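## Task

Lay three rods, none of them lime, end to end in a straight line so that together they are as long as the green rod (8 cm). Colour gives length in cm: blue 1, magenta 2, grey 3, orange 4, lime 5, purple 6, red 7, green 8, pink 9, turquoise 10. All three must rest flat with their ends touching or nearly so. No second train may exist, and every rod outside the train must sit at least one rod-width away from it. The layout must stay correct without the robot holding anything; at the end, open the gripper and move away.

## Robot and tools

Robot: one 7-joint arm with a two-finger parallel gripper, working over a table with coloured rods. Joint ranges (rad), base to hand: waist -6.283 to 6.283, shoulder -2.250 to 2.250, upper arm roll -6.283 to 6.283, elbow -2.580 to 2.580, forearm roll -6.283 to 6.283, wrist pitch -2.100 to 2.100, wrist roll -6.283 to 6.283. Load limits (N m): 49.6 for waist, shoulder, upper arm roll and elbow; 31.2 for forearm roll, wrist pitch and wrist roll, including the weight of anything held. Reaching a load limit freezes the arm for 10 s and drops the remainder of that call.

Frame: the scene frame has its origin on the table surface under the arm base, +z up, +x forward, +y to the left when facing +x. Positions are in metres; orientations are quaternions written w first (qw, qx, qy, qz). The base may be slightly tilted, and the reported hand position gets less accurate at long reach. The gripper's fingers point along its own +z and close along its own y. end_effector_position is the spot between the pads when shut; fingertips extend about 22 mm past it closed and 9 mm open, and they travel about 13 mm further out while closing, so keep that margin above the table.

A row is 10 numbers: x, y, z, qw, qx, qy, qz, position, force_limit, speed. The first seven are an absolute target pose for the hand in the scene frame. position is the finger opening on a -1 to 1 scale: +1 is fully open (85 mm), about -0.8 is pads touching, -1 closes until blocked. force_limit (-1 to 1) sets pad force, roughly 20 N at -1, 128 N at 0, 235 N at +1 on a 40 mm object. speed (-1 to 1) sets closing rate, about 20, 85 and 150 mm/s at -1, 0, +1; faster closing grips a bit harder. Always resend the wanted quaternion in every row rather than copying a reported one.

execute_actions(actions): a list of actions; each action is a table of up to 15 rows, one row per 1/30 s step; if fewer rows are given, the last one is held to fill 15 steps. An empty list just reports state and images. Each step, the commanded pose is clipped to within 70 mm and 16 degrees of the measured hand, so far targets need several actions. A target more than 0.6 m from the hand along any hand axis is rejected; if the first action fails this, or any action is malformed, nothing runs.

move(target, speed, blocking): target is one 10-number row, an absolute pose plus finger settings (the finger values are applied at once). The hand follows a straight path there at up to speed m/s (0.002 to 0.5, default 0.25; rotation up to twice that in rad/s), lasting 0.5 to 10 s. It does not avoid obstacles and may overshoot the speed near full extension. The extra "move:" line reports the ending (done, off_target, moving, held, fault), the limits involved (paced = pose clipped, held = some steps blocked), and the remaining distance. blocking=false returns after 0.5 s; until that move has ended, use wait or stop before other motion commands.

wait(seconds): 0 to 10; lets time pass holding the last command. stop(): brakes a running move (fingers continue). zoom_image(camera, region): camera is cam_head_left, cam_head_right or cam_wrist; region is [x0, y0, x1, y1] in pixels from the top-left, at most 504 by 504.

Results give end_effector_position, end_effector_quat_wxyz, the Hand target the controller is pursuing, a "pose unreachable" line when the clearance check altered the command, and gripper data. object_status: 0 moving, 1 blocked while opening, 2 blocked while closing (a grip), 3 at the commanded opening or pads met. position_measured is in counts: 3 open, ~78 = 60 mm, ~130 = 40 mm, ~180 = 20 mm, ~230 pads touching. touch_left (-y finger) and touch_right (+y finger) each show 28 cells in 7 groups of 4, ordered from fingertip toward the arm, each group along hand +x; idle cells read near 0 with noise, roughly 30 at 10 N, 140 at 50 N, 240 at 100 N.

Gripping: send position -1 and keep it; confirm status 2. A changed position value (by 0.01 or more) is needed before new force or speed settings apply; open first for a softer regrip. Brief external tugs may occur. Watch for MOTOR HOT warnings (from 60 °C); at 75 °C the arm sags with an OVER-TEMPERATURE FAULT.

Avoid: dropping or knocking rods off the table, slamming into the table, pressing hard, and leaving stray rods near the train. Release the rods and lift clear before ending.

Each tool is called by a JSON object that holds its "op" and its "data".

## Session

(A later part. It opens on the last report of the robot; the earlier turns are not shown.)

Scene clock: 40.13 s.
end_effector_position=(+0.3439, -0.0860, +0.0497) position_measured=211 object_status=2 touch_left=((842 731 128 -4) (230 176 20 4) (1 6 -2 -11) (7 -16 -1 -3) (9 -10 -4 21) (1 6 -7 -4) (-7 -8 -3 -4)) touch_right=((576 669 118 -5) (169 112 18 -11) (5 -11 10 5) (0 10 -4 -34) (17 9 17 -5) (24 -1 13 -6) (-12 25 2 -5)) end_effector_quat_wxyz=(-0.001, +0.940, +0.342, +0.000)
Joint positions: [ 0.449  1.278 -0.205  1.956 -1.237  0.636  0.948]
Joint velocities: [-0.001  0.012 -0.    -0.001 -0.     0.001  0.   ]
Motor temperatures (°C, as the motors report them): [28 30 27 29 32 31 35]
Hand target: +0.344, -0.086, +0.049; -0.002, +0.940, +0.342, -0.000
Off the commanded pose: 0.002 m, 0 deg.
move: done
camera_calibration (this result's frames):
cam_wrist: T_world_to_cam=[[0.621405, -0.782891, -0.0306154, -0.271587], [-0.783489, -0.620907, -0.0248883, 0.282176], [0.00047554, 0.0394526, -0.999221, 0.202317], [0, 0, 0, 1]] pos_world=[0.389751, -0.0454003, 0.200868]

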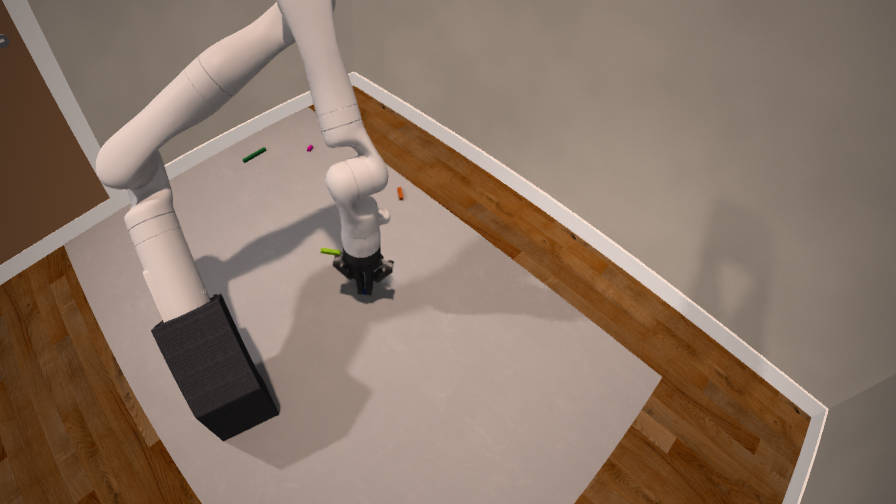

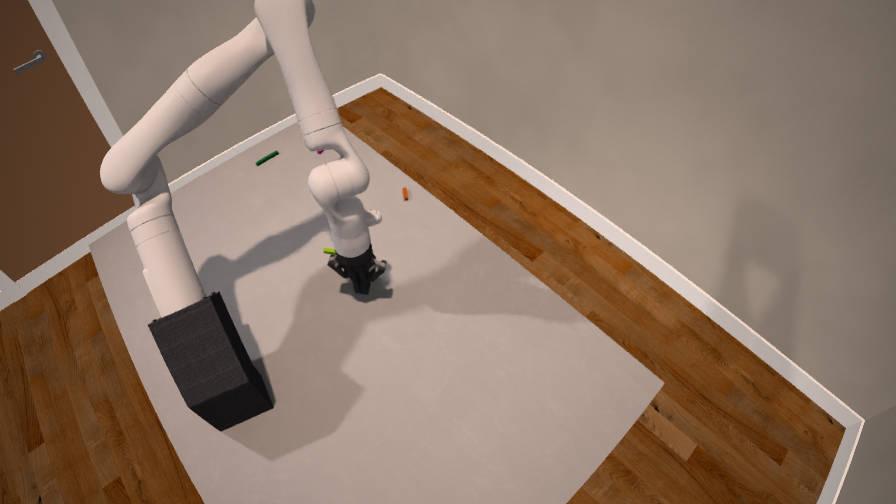

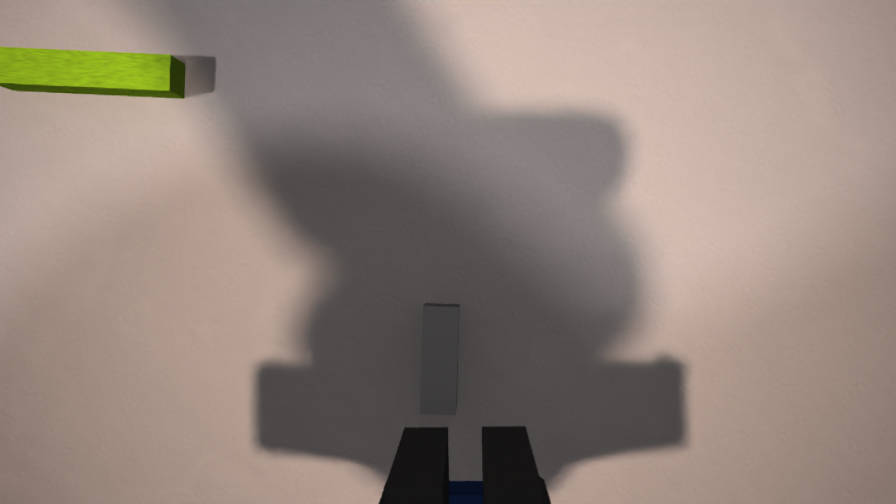

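{"op": "move", "data": {"target": [0.3317,-0.087,0.0275,0,0.94,0.342,0,-1,-0.6,0], "speed": 0.04}}

{"op": "move", "data": {"target": [0.3317,-0.087,0.0275,0,0.94,0.342,0,-0.3,-0.6,-0.5]}}

{"op": "move", "data": {"target": [0.3317,-0.087,0.05,0,0.94,0.342,0,-0.3,-0.6,-0.5], "speed": 0.08}}

{"op": "move", "data": {"target": [0.3647,-0.0594,0.05,0,0.94,0.342,0,-0.3,-0.6,-0.5], "speed": 0.08}}

{"op": "move", "data": {"target": [0.3647,-0.0594,0.027,0,0.94,0.342,0,-0.3,-0.6,-0.5], "speed": 0.05}}

{"op": "move", "data": {"target": [0.3647,-0.0594,0.027,0,0.94,0.342,0,-1,-0.6,-0.5]}}

{"op": "move", "data": {"target": [0.3471,-0.0742,0.0273,0,0.94,0.342,0,-1,-0.6,-0.5], "speed": 0.015}}

{"op": "move", "data": {"target": [0.3471,-0.0742,0.0273,0,0.94,0.342,0,-0.3,-0.6,-0.5]}}

{"op": "move", "data": {"target": [0.325,-0.093,0.12,0,0.94,0.342,0,-0.3,-0.6,-0.5], "speed": 0.12}}

{"op": "move", "data": {"target": [0.63,0.085,0.1,0,0.87,0.492,0,0,-0.6,-0.5]}}

Scene clock: 59.33 s.
end_effector_position=(+0.3317, -0.0868, +0.0276) position_measured=211 object_status=2 touch_left=((851 721 123 20) (245 176 30 2) (-12 3 6 -6) (10 -4 12 14) (14 11 5 15) (3 -3 -5 6) (6 10 8 15)) touch_right=((562 679 121 -26) (161 121 9 -17) (-2 23 -16 3) (-25 3 24 -10) (-6 -5 0 5) (9 8 -15 -10) (13 -1 -2 10)) end_effector_quat_wxyz=(+0.000, +0.940, +0.342, -0.000)
Joint positions: [ 0.461  1.333 -0.251  1.975 -1.312  0.566  1.043]
Joint velocities: [ 0.001  0.004  0.001  0.    -0.001 -0.001  0.001]
Motor temperatures (°C, as the motors report them): [28 30 27 29 32 31 35]
Hand target: +0.332, -0.087, +0.028; -0.000, +0.940, +0.342, -0.000
Off the commanded pose: 0.000 m, 0 deg.
move: done
camera_calibration (this result's frames):
cam_wrist: T_world_to_cam=[[0.621146, -0.783183, -0.0283067, -0.265348], [-0.783694, -0.620687, -0.0238906, 0.27159], [0.00114116, 0.0370233, -0.999314, 0.17984], [0, 0, 0, 1]] pos_world=[0.377458, -0.045902, 0.178694]

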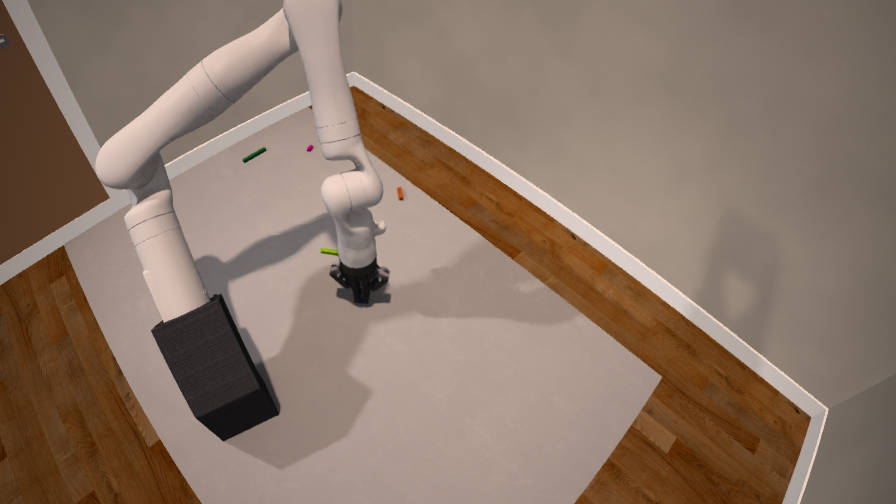

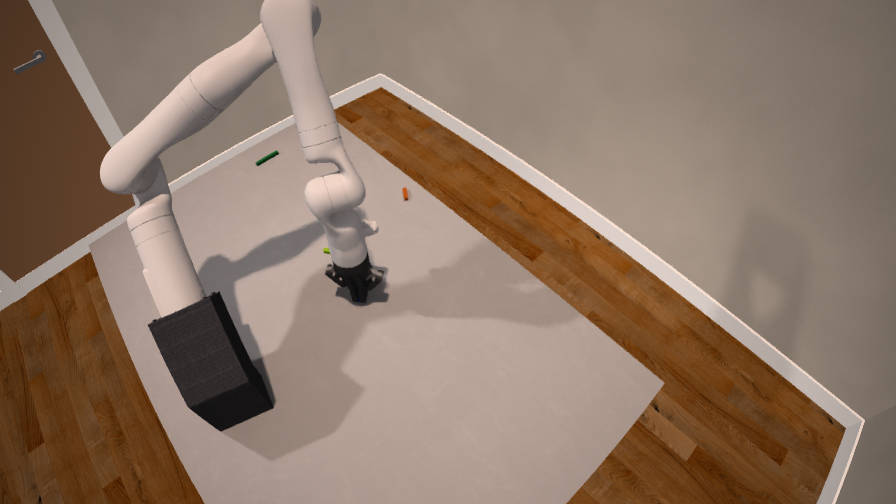

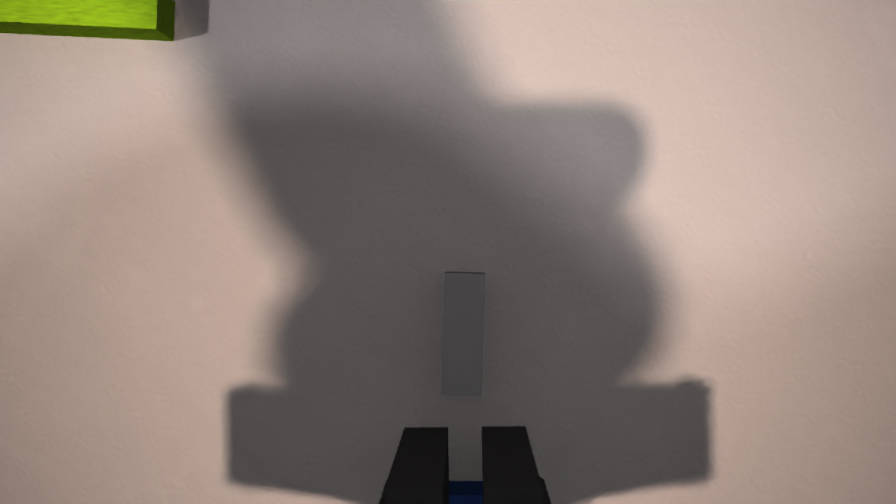

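Scene clock: 60.03 s.
end_effector_position=(+0.3317, -0.0870, +0.0275) position_measured=167 object_status=0 touch_left=((9 11 -10 5) (4 10 -15 -4) (-10 -10 4 -7) (6 0 2 -5) (-8 2 6 5) (-3 -1 15 8) (-3 -2 1 7)) touch_right=((-16 -2 8 -4) (-13 -17 -4 -5) (-3 15 -4 23) (-13 -5 -5 12) (-6 29 16 21) (-4 -11 10 14) (15 -24 3 -1)) end_effector_quat_wxyz=(+0.000, +0.940, +0.342, +0.000)
Joint positions: [ 0.461  1.334 -0.251  1.975 -1.312  0.566  1.043]
Joint velocities: [ 0.002 -0.001  0.    -0.     0.     0.001  0.   ]
Motor temperatures (°C, as the motors report them): [28 30 27 29 32 31 35]
Hand target: +0.332, -0.087, +0.027; -0.000, +0.940, +0.342, -0.000
Off the commanded pose: 0.000 m, 0 deg.
move: done
camera_calibration (this result's frames):
cam_wrist: T_world_to_cam=[[0.620705, -0.783535, -0.0282446, -0.265369], [-0.784043, -0.620239, -0.0240911, 0.271621], [0.00135781, 0.0370984, -0.999311, 0.179656], [0, 0, 0, 1]] pos_world=[0.377435, -0.0461204, 0.17858]

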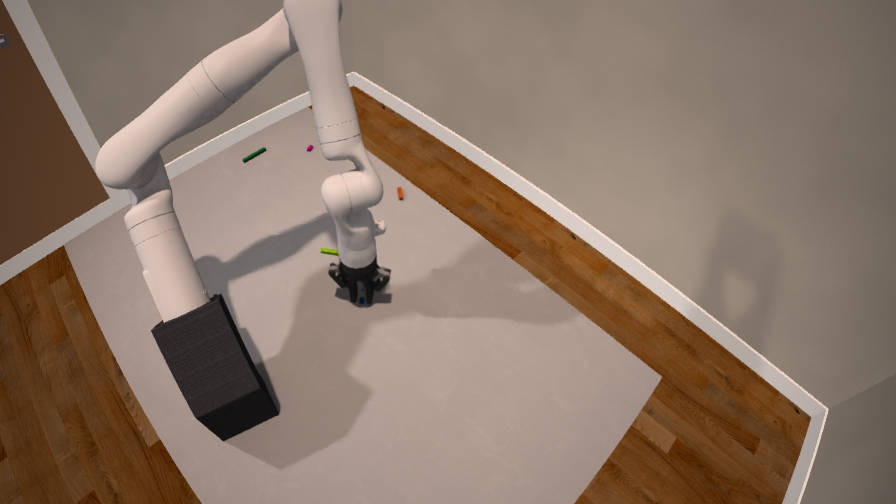

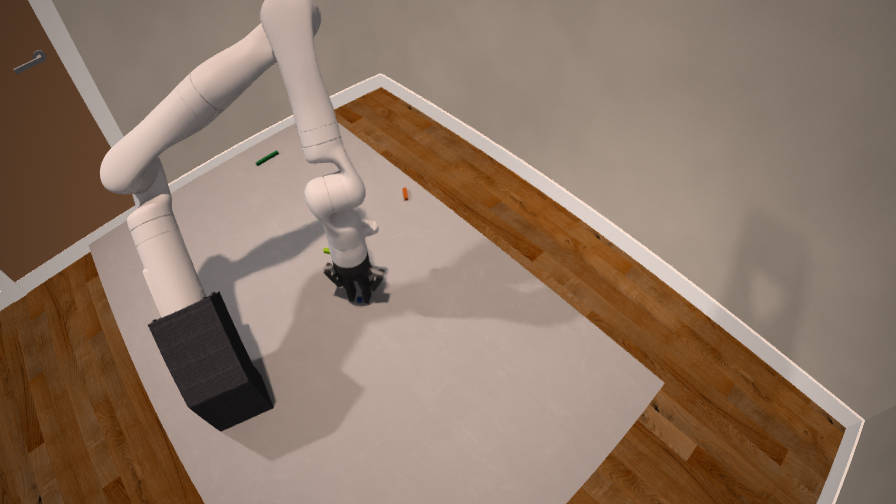

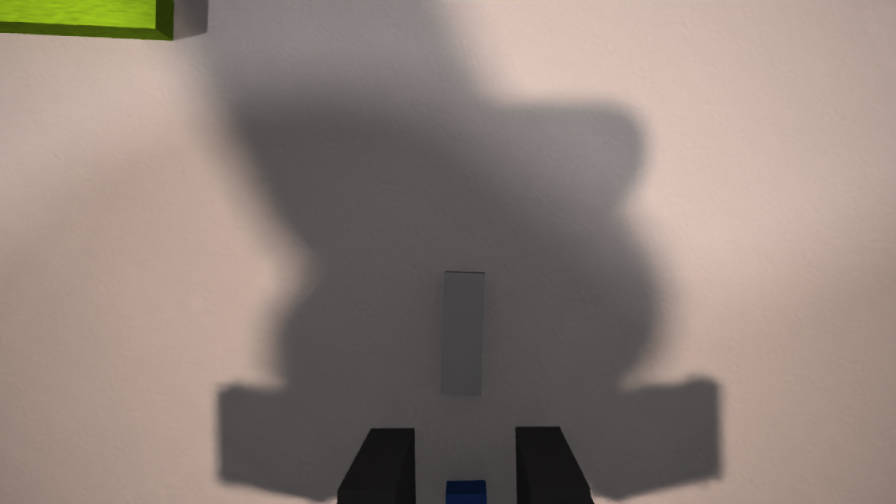

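Scene clock: 60.73 s.
end_effector_position=(+0.3317, -0.0870, +0.0498) position_measured=167 object_status=3 touch_left=((12 10 -8 9) (7 11 11 -3) (-2 1 -3 -17) (-3 11 -7 5) (1 9 -5 2) (0 -10 14 -12) (0 1 -8 -10)) touch_right=((-2 3 12 -9) (-22 -1 30 -31) (-16 -4 -9 9) (-12 -21 3 -16) (-5 16 17 -10) (15 24 2 26) (-10 15 0 -2)) end_effector_quat_wxyz=(-0.000, +0.940, +0.342, +0.000)
Joint positions: [ 0.473  1.288 -0.214  1.984 -1.256  0.612  0.997]
Joint velocities: [-0.001 -0.006 -0.001  0.001  0.     0.001 -0.   ]
Motor temperatures (°C, as the motors report them): [28 30 27 29 32 31 35]
Hand target: +0.332, -0.087, +0.050; +0.000, +0.940, +0.342, +0.000
Off the commanded pose: 0.000 m, 0 deg.
move: done
camera_calibration (this result's frames):
cam_wrist: T_world_to_cam=[[0.620401, -0.783767, -0.0284896, -0.264643], [-0.784283, -0.619928, -0.0242625, 0.272242], [0.00135462, 0.0373964, -0.9993, 0.201998], [0, 0, 0, 1]] pos_world=[0.377426, -0.0462023, 0.200922]

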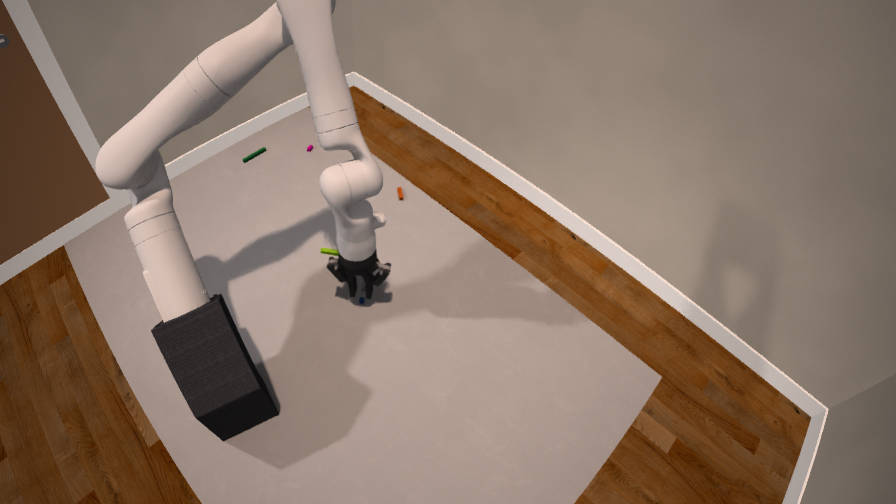

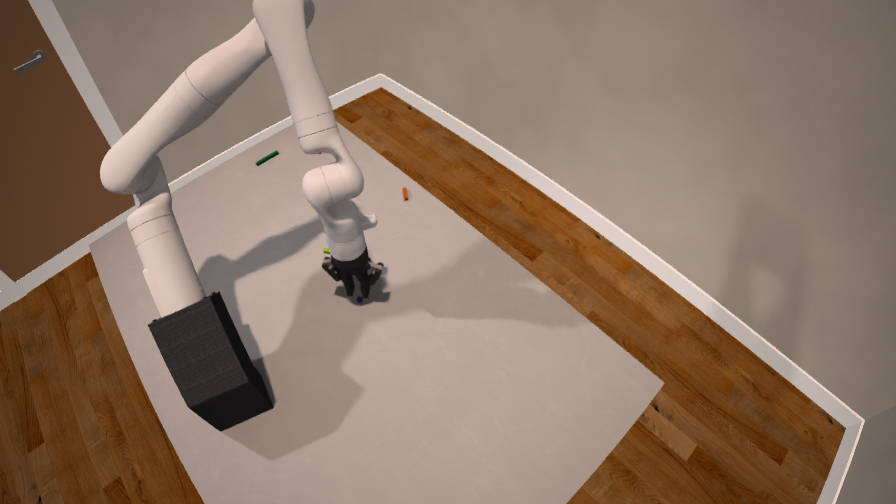

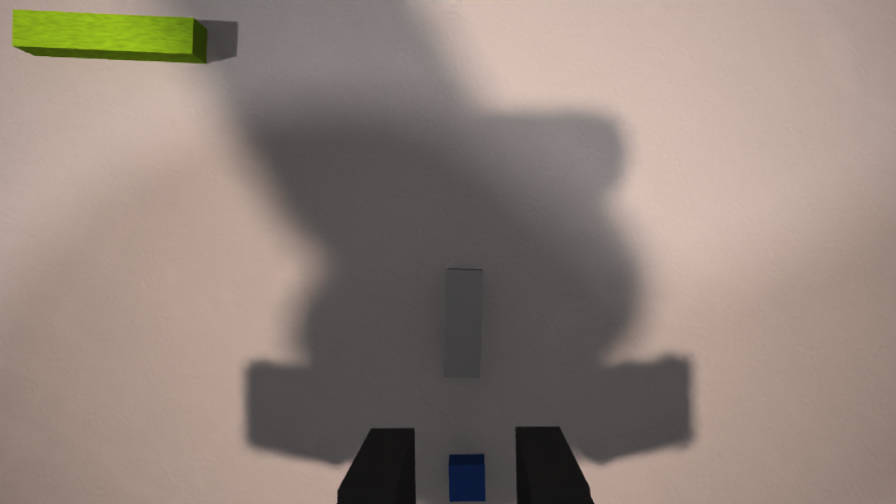

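Scene clock: 61.57 s.
end_effector_position=(+0.3646, -0.0599, +0.0500) position_measured=167 object_status=3 touch_left=((2 4 -8 8) (10 6 2 -2) (0 -5 -4 -5) (-10 17 19 -12) (2 12 3 4) (2 26 6 -2) (11 -6 8 1)) touch_right=((-6 17 3 8) (6 -3 -3 -7) (-9 -4 -3 0) (8 -29 5 6) (28 -6 0 -5) (-16 -12 16 -24) (-20 5 18 -3)) end_effector_quat_wxyz=(+0.000, +0.940, +0.342, +0.000)
Joint positions: [ 0.401  1.219 -0.226  1.966 -1.254  0.634  0.883]
Joint velocities: [-0.003 -0.004 -0.002 -0.001  0.002 -0.002 -0.002]
Motor temperatures (°C, as the motors report them): [28 30 27 29 32 31 35]
Hand target: +0.365, -0.060, +0.050; +0.000, +0.940, +0.342, -0.000
Off the commanded pose: 0.000 m, 0 deg.
move: done
camera_calibration (this result's frames):
cam_wrist: T_world_to_cam=[[0.620169, -0.783973, -0.0278608, -0.263737], [-0.784467, -0.619706, -0.02402, 0.31496], [0.00156555, 0.0367524, -0.999323, 0.200987], [0, 0, 0, 1]] pos_world=[0.410323, -0.0189671, 0.201068]

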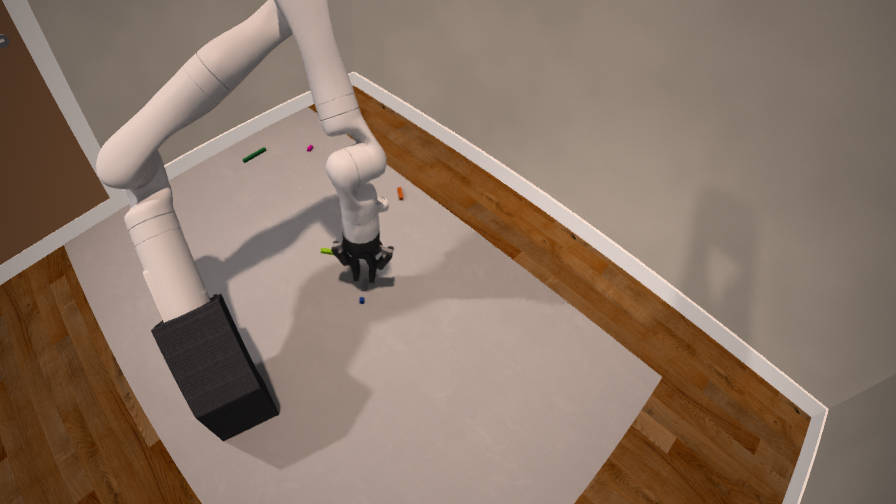

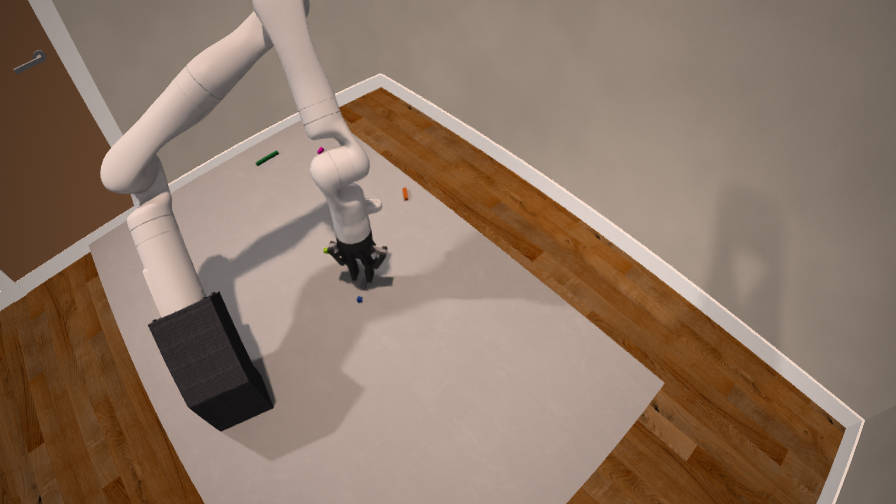

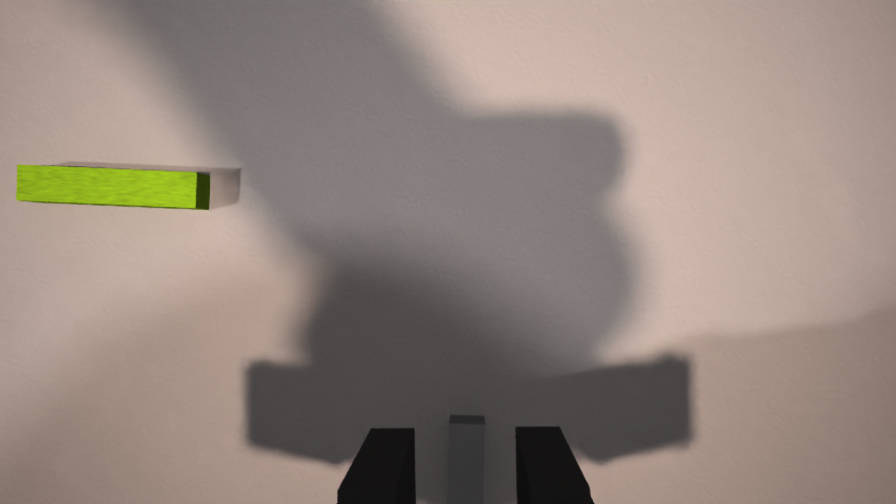

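Scene clock: 62.27 s.
end_effector_position=(+0.3647, -0.0594, +0.0272) position_measured=167 object_status=3 touch_left=((9 6 -1 11) (-5 8 17 -8) (-2 15 8 -10) (4 18 0 17) (2 24 4 12) (10 -5 8 -6) (2 -6 9 3)) touch_right=((7 23 33 21) (-25 -1 6 13) (-7 -2 -2 0) (15 -2 -8 -16) (7 37 -6 5) (13 4 -3 23) (4 5 -32 -16)) end_effector_quat_wxyz=(+0.000, +0.940, +0.342, -0.000)
Joint positions: [ 0.385  1.263 -0.261  1.957 -1.308  0.589  0.927]
Joint velocities: [-0.     0.005  0.002  0.     0.001 -0.001  0.   ]
Motor temperatures (°C, as the motors report them): [28 30 27 29 32 31 35]
Hand target: +0.365, -0.059, +0.027; +0.000, +0.940, +0.342, -0.000
Off the commanded pose: 0.000 m, 0 deg.
move: done
camera_calibration (this result's frames):
cam_wrist: T_world_to_cam=[[0.621008, -0.783306, -0.0279603, -0.264352], [-0.783803, -0.620547, -0.023965, 0.314544], [0.00142125, 0.0367978, -0.999322, 0.178228], [0, 0, 0, 1]] pos_world=[0.410452, -0.0184374, 0.178254]

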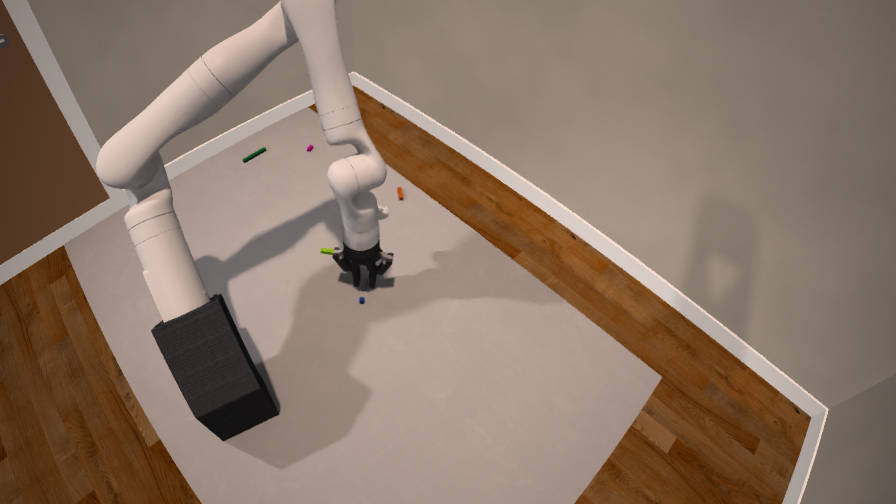

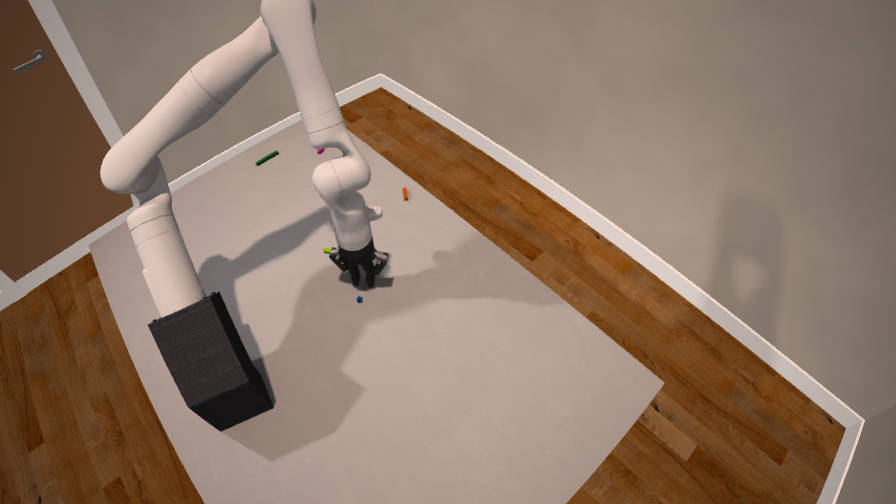

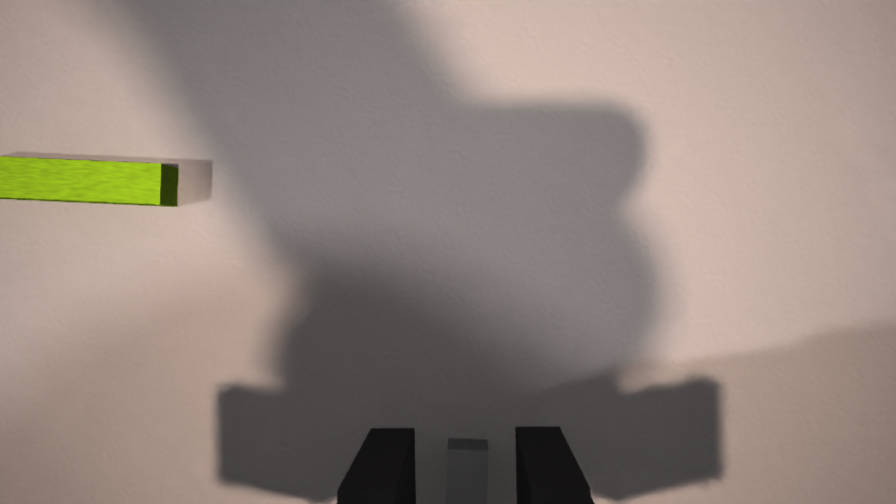

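Scene clock: 62.97 s.
end_effector_position=(+0.3648, -0.0595, +0.0272) position_measured=209 object_status=2 touch_left=((536 491 455 372) (131 119 87 76) (4 -6 7 -8) (-1 14 9 -2) (-6 11 4 19) (9 9 14 -14) (-5 2 10 -12)) touch_right=((385 447 431 281) (91 75 68 30) (-2 -4 -5 -2) (-24 -8 9 -4) (24 12 25 9) (21 -5 8 -7) (4 10 5 4)) end_effector_quat_wxyz=(+0.000, +0.940, +0.342, +0.000)
Joint positions: [ 0.385  1.264 -0.261  1.957 -1.308  0.589  0.927]
Joint velocities: [ 0.    -0.001 -0.001  0.    -0.    -0.    -0.   ]
Motor temperatures (°C, as the motors report them): [29 30 27 29 32 31 35]
Hand target: +0.365, -0.059, +0.027; -0.000, +0.940, +0.342, -0.000
Off the commanded pose: 0.000 m, 0 deg.
move: done
camera_calibration (this result's frames):
cam_wrist: T_world_to_cam=[[0.620702, -0.783547, -0.0279752, -0.264332], [-0.784045, -0.620233, -0.0241763, 0.314618], [0.00159217, 0.0369401, -0.999316, 0.178165], [0, 0, 0, 1]] pos_world=[0.410463, -0.0185613, 0.178254]

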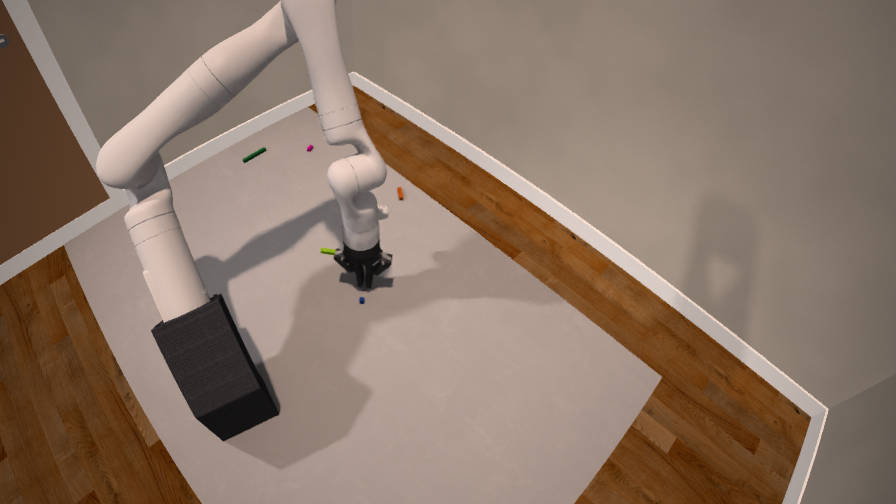

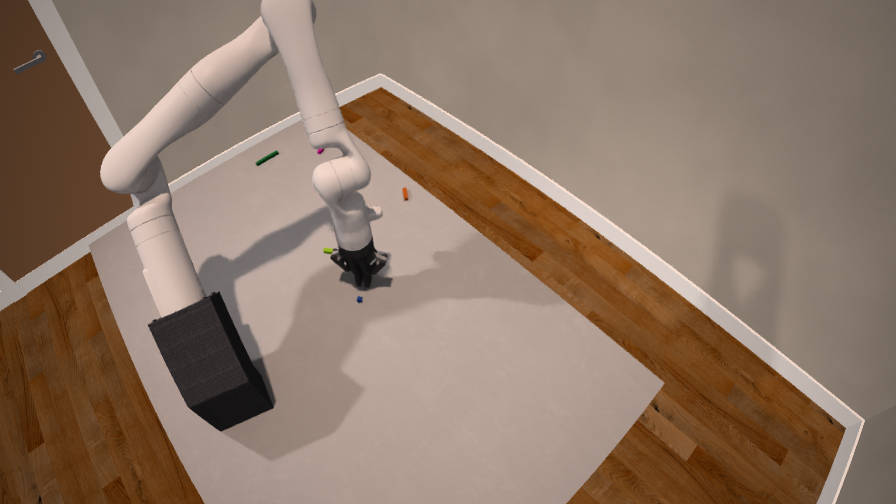

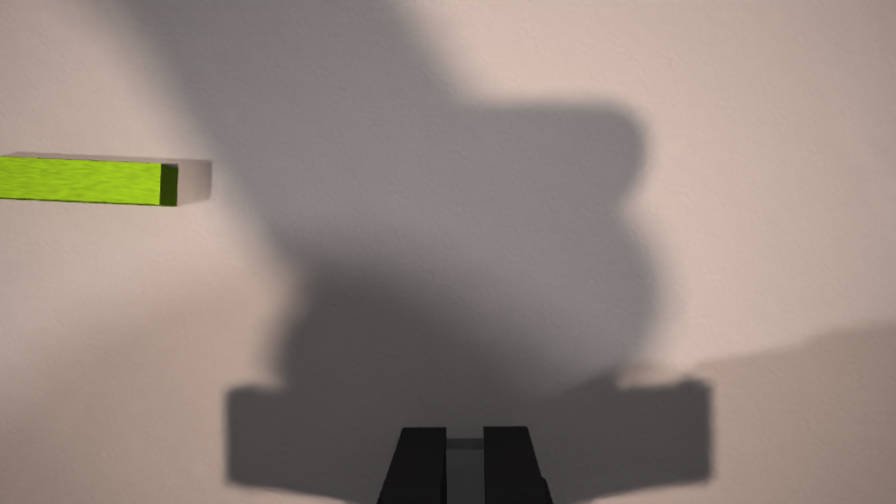

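Scene clock: 64.73 s.
end_effector_position=(+0.3471, -0.0740, +0.0273) position_measured=209 object_status=2 touch_left=((540 482 452 375) (135 92 80 88) (-1 -9 0 -3) (11 -2 10 3) (-7 3 16 5) (-9 4 -14 -11) (13 19 -14 -4)) touch_right=((383 490 431 261) (101 91 84 45) (-13 2 8 3) (-4 14 -4 -10) (0 -22 32 -7) (-16 4 -16 -3) (26 -18 -9 3)) end_effector_quat_wxyz=(-0.000, +0.940, +0.342, +0.000)
Joint positions: [ 0.425  1.3   -0.256  1.968 -1.313  0.577  0.992]
Joint velocities: [ 0.002 -0.    -0.001  0.    -0.001 -0.001  0.   ]
Motor temperatures (°C, as the motors report them): [29 30 27 29 32 31 35]
Hand target: +0.347, -0.074, +0.027; -0.000, +0.940, +0.342, +0.000
Off the commanded pose: 0.000 m, 0 deg.
move: done
camera_calibration (this result's frames):
cam_wrist: T_world_to_cam=[[0.620863, -0.783403, -0.0284597, -0.264796], [-0.783918, -0.620393, -0.024173, 0.291728], [0.00128097, 0.0373182, -0.999303, 0.179007], [0, 0, 0, 1]] pos_world=[0.392864, -0.0331359, 0.178398]

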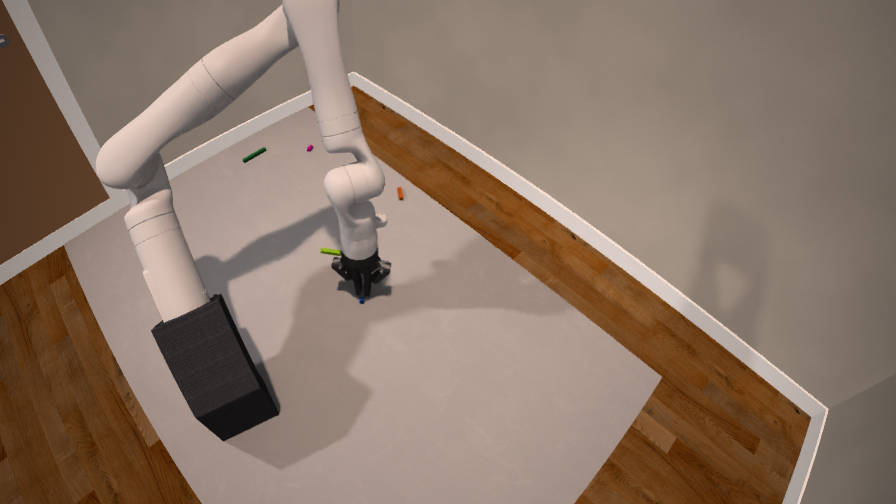

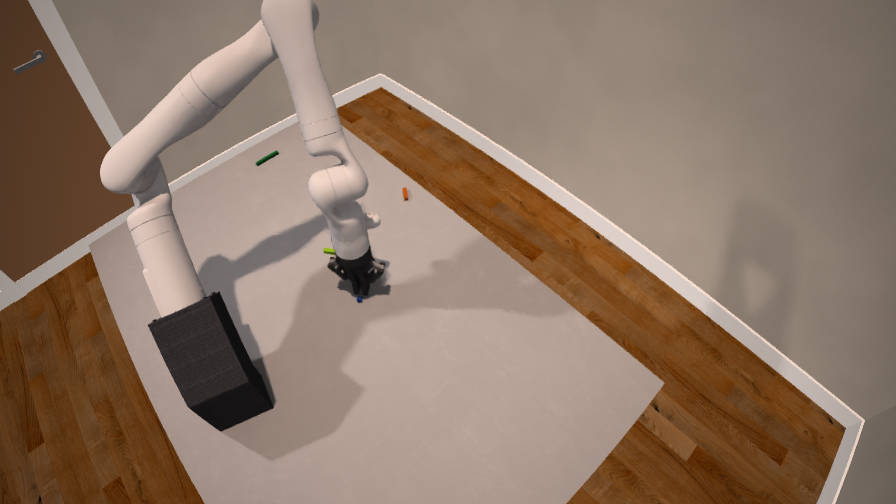

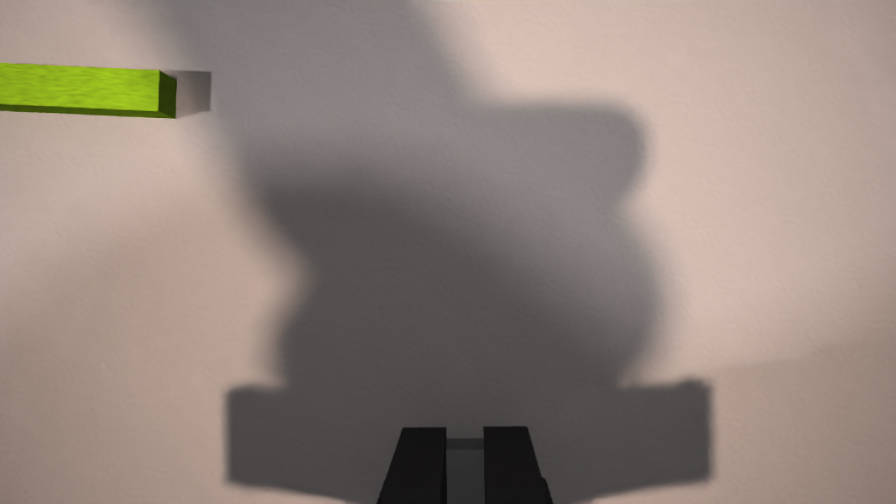

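Scene clock: 65.43 s.
end_effector_position=(+0.3471, -0.0742, +0.0273) position_measured=167 object_status=3 touch_left=((1 13 -13 1) (-8 2 -5 -5) (-5 -5 26 -9) (-2 4 -5 -2) (12 4 -8 14) (6 -5 12 -12) (-2 3 -10 0)) touch_right=((23 3 12 7) (-10 -41 16 -20) (-12 6 1 23) (-7 -6 9 -10) (-1 -4 17 -13) (22 13 3 27) (7 10 5 -2)) end_effector_quat_wxyz=(+0.000, +0.940, +0.342, +0.000)
Joint positions: [ 0.425  1.301 -0.256  1.968 -1.313  0.577  0.992]
Joint velocities: [ 0.     0.001 -0.001 -0.     0.001  0.001 -0.   ]
Motor temperatures (°C, as the motors report them): [29 30 27 29 32 31 35]
Hand target: +0.347, -0.074, +0.027; -0.000, +0.940, +0.342, +0.000
Off the commanded pose: 0.000 m, 0 deg.
move: done
camera_calibration (this result's frames):
cam_wrist: T_world_to_cam=[[0.620703, -0.783537, -0.0282454, -0.264903], [-0.784045, -0.620237, -0.0240921, 0.29163], [0.00135819, 0.0370997, -0.999311, 0.178959], [0, 0, 0, 1]] pos_world=[0.392834, -0.033321, 0.17838]

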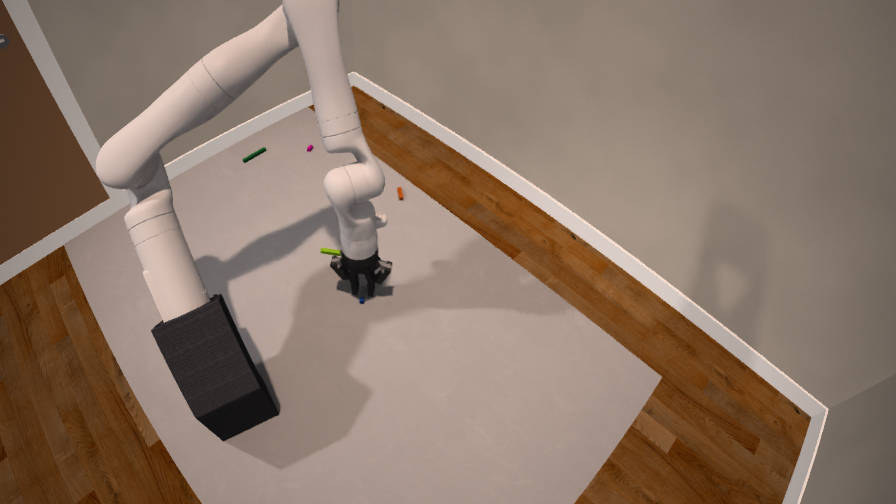

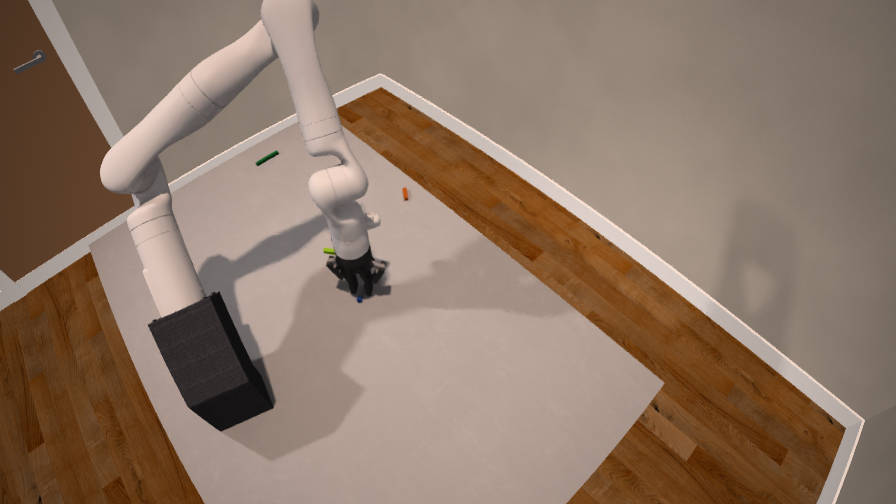

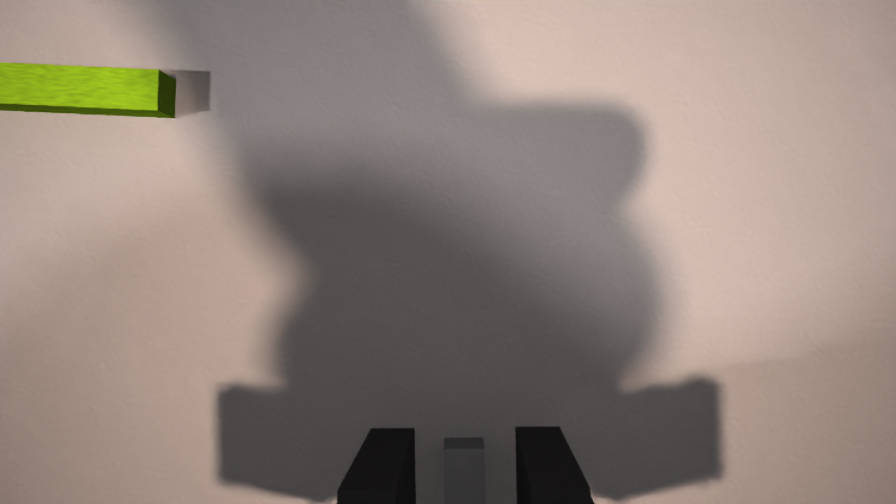

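Scene clock: 66.53 s.
end_effector_position=(+0.3254, -0.0928, +0.1196) position_measured=167 object_status=3 touch_left=((14 16 1 9) (-7 -2 7 -2) (3 -2 -3 -14) (2 5 -1 11) (12 -16 15 24) (-14 1 -3 4) (-5 7 -4 1)) touch_right=((-22 14 0 19) (8 -29 -13 -5) (9 4 -12 5) (-12 7 5 -10) (-3 6 -4 -1) (9 5 6 3) (20 -27 17 20)) end_effector_quat_wxyz=(-0.000, +0.940, +0.342, +0.000)
Joint positions: [ 0.527  1.17  -0.098  1.988 -1.089  0.761  0.887]
Joint velocities: [ 0.002 -0.005  0.001 -0.    -0.     0.     0.001]
Motor temperatures (°C, as the motors report them): [29 30 27 29 32 31 35]
Hand target: +0.326, -0.093, +0.120; -0.000, +0.940, +0.342, +0.001
Off the commanded pose: 0.001 m, 0 deg.
move: done
camera_calibration (this result's frames):
cam_wrist: T_world_to_cam=[[0.620372, -0.78378, -0.028753, -0.263261], [-0.784305, -0.619868, -0.0250775, 0.265548], [0.00183223, 0.0381085, -0.999272, 0.271883], [0, 0, 0, 1]] pos_world=[0.371093, -0.0520953, 0.270774]

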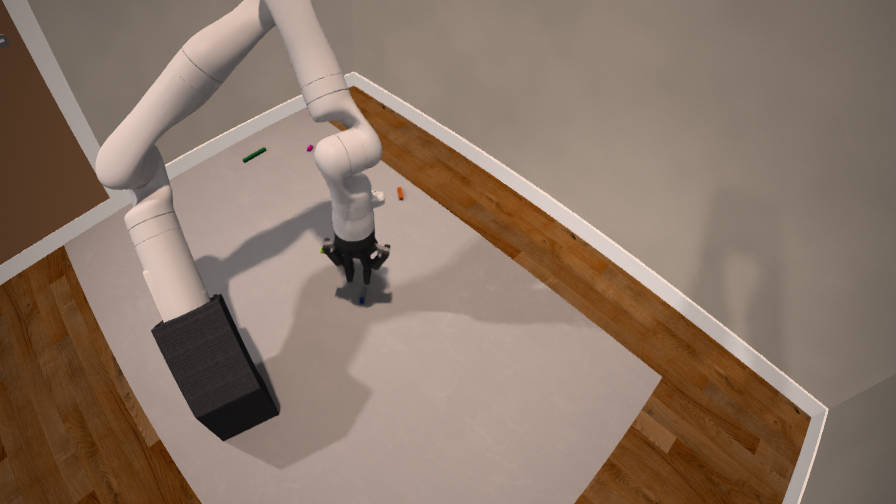

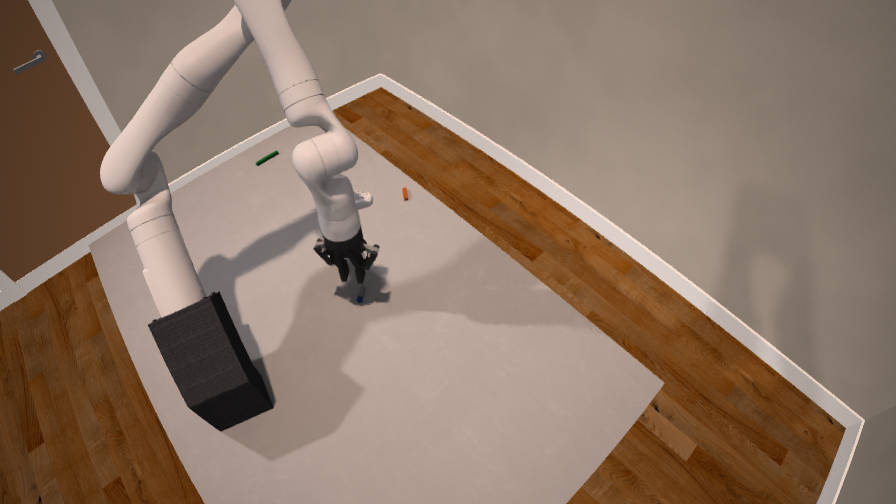

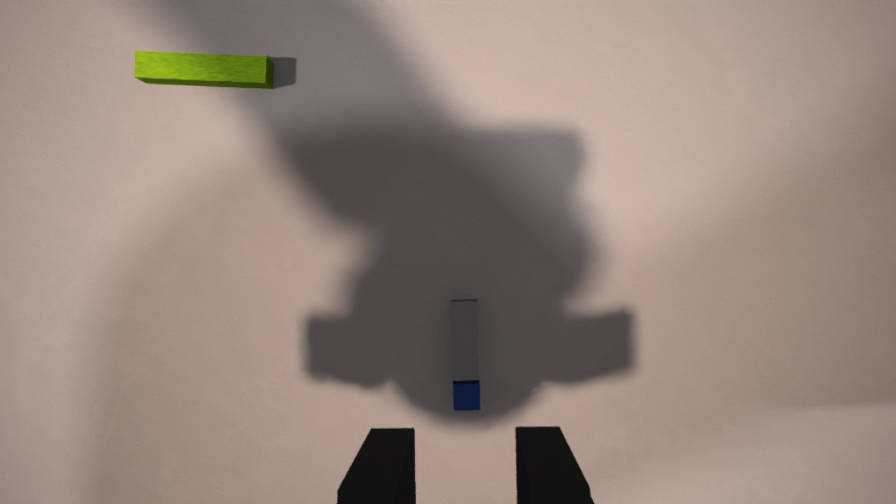

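Scene clock: 68.40 s.
end_effector_position=(+0.6306, +0.0831, +0.0997) position_measured=129 object_status=3 touch_left=((17 7 -11 -2) (9 1 -2 14) (4 1 -3 -5) (10 -9 -3 5) (9 8 3 14) (-15 21 7 -1) (4 3 13 6)) touch_right=((0 5 8 19) (-10 10 11 -11) (-5 -12 3 16) (24 -17 -6 6) (-6 11 7 16) (24 16 15 -38) (-17 -23 -18 5)) end_effector_quat_wxyz=(+0.001, +0.870, +0.492, -0.000)
Joint positions: [ 0.05   1.012 -0.105  1.269 -0.91   1.051  0.201]
Joint velocities: [-0.004  0.008 -0.003 -0.002  0.001  0.    -0.001]
Motor temperatures (°C, as the motors report them): [29 30 27 29 32 31 35]
Hand target: +0.630, +0.083, +0.099; +0.001, +0.870, +0.492, -0.000
Off the commanded pose: 0.002 m, 0 deg.
move: done
camera_calibration (this result's frames):
cam_wrist: T_world_to_cam=[[0.841969, -0.538898, -0.0260331, -0.475657], [-0.53944, -0.841716, -0.0227562, 0.477294], [-0.00964925, 0.0332033, -0.999402, 0.252394], [0, 0, 0, 1]] pos_world=[0.660395, 0.137036, 0.250721]

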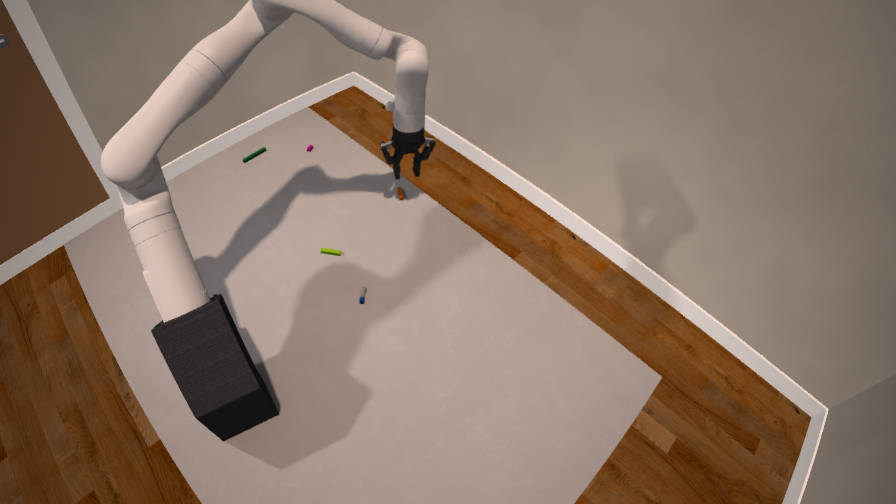

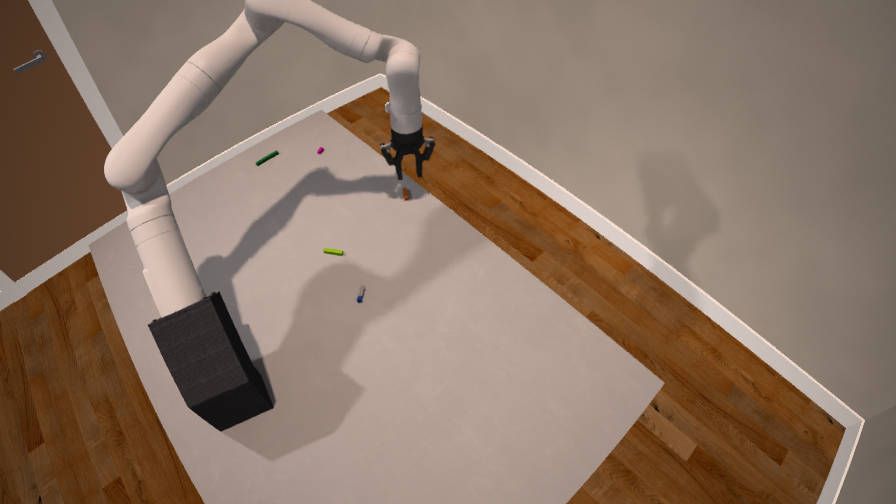

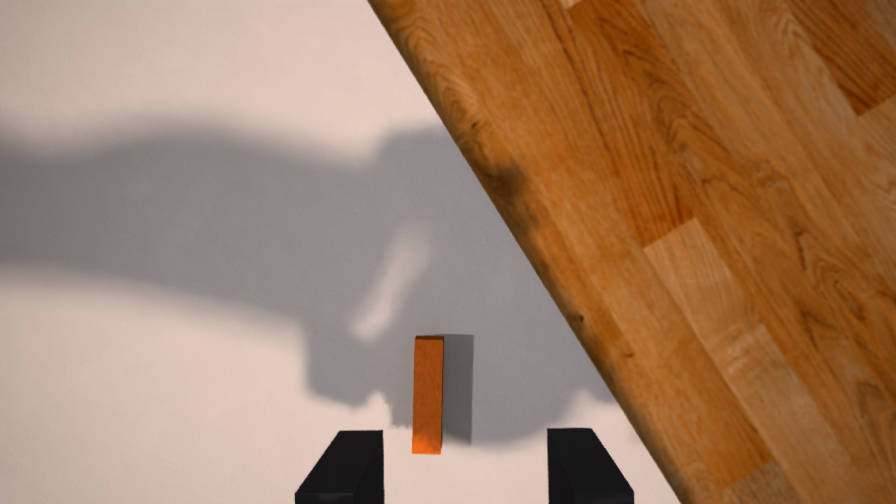

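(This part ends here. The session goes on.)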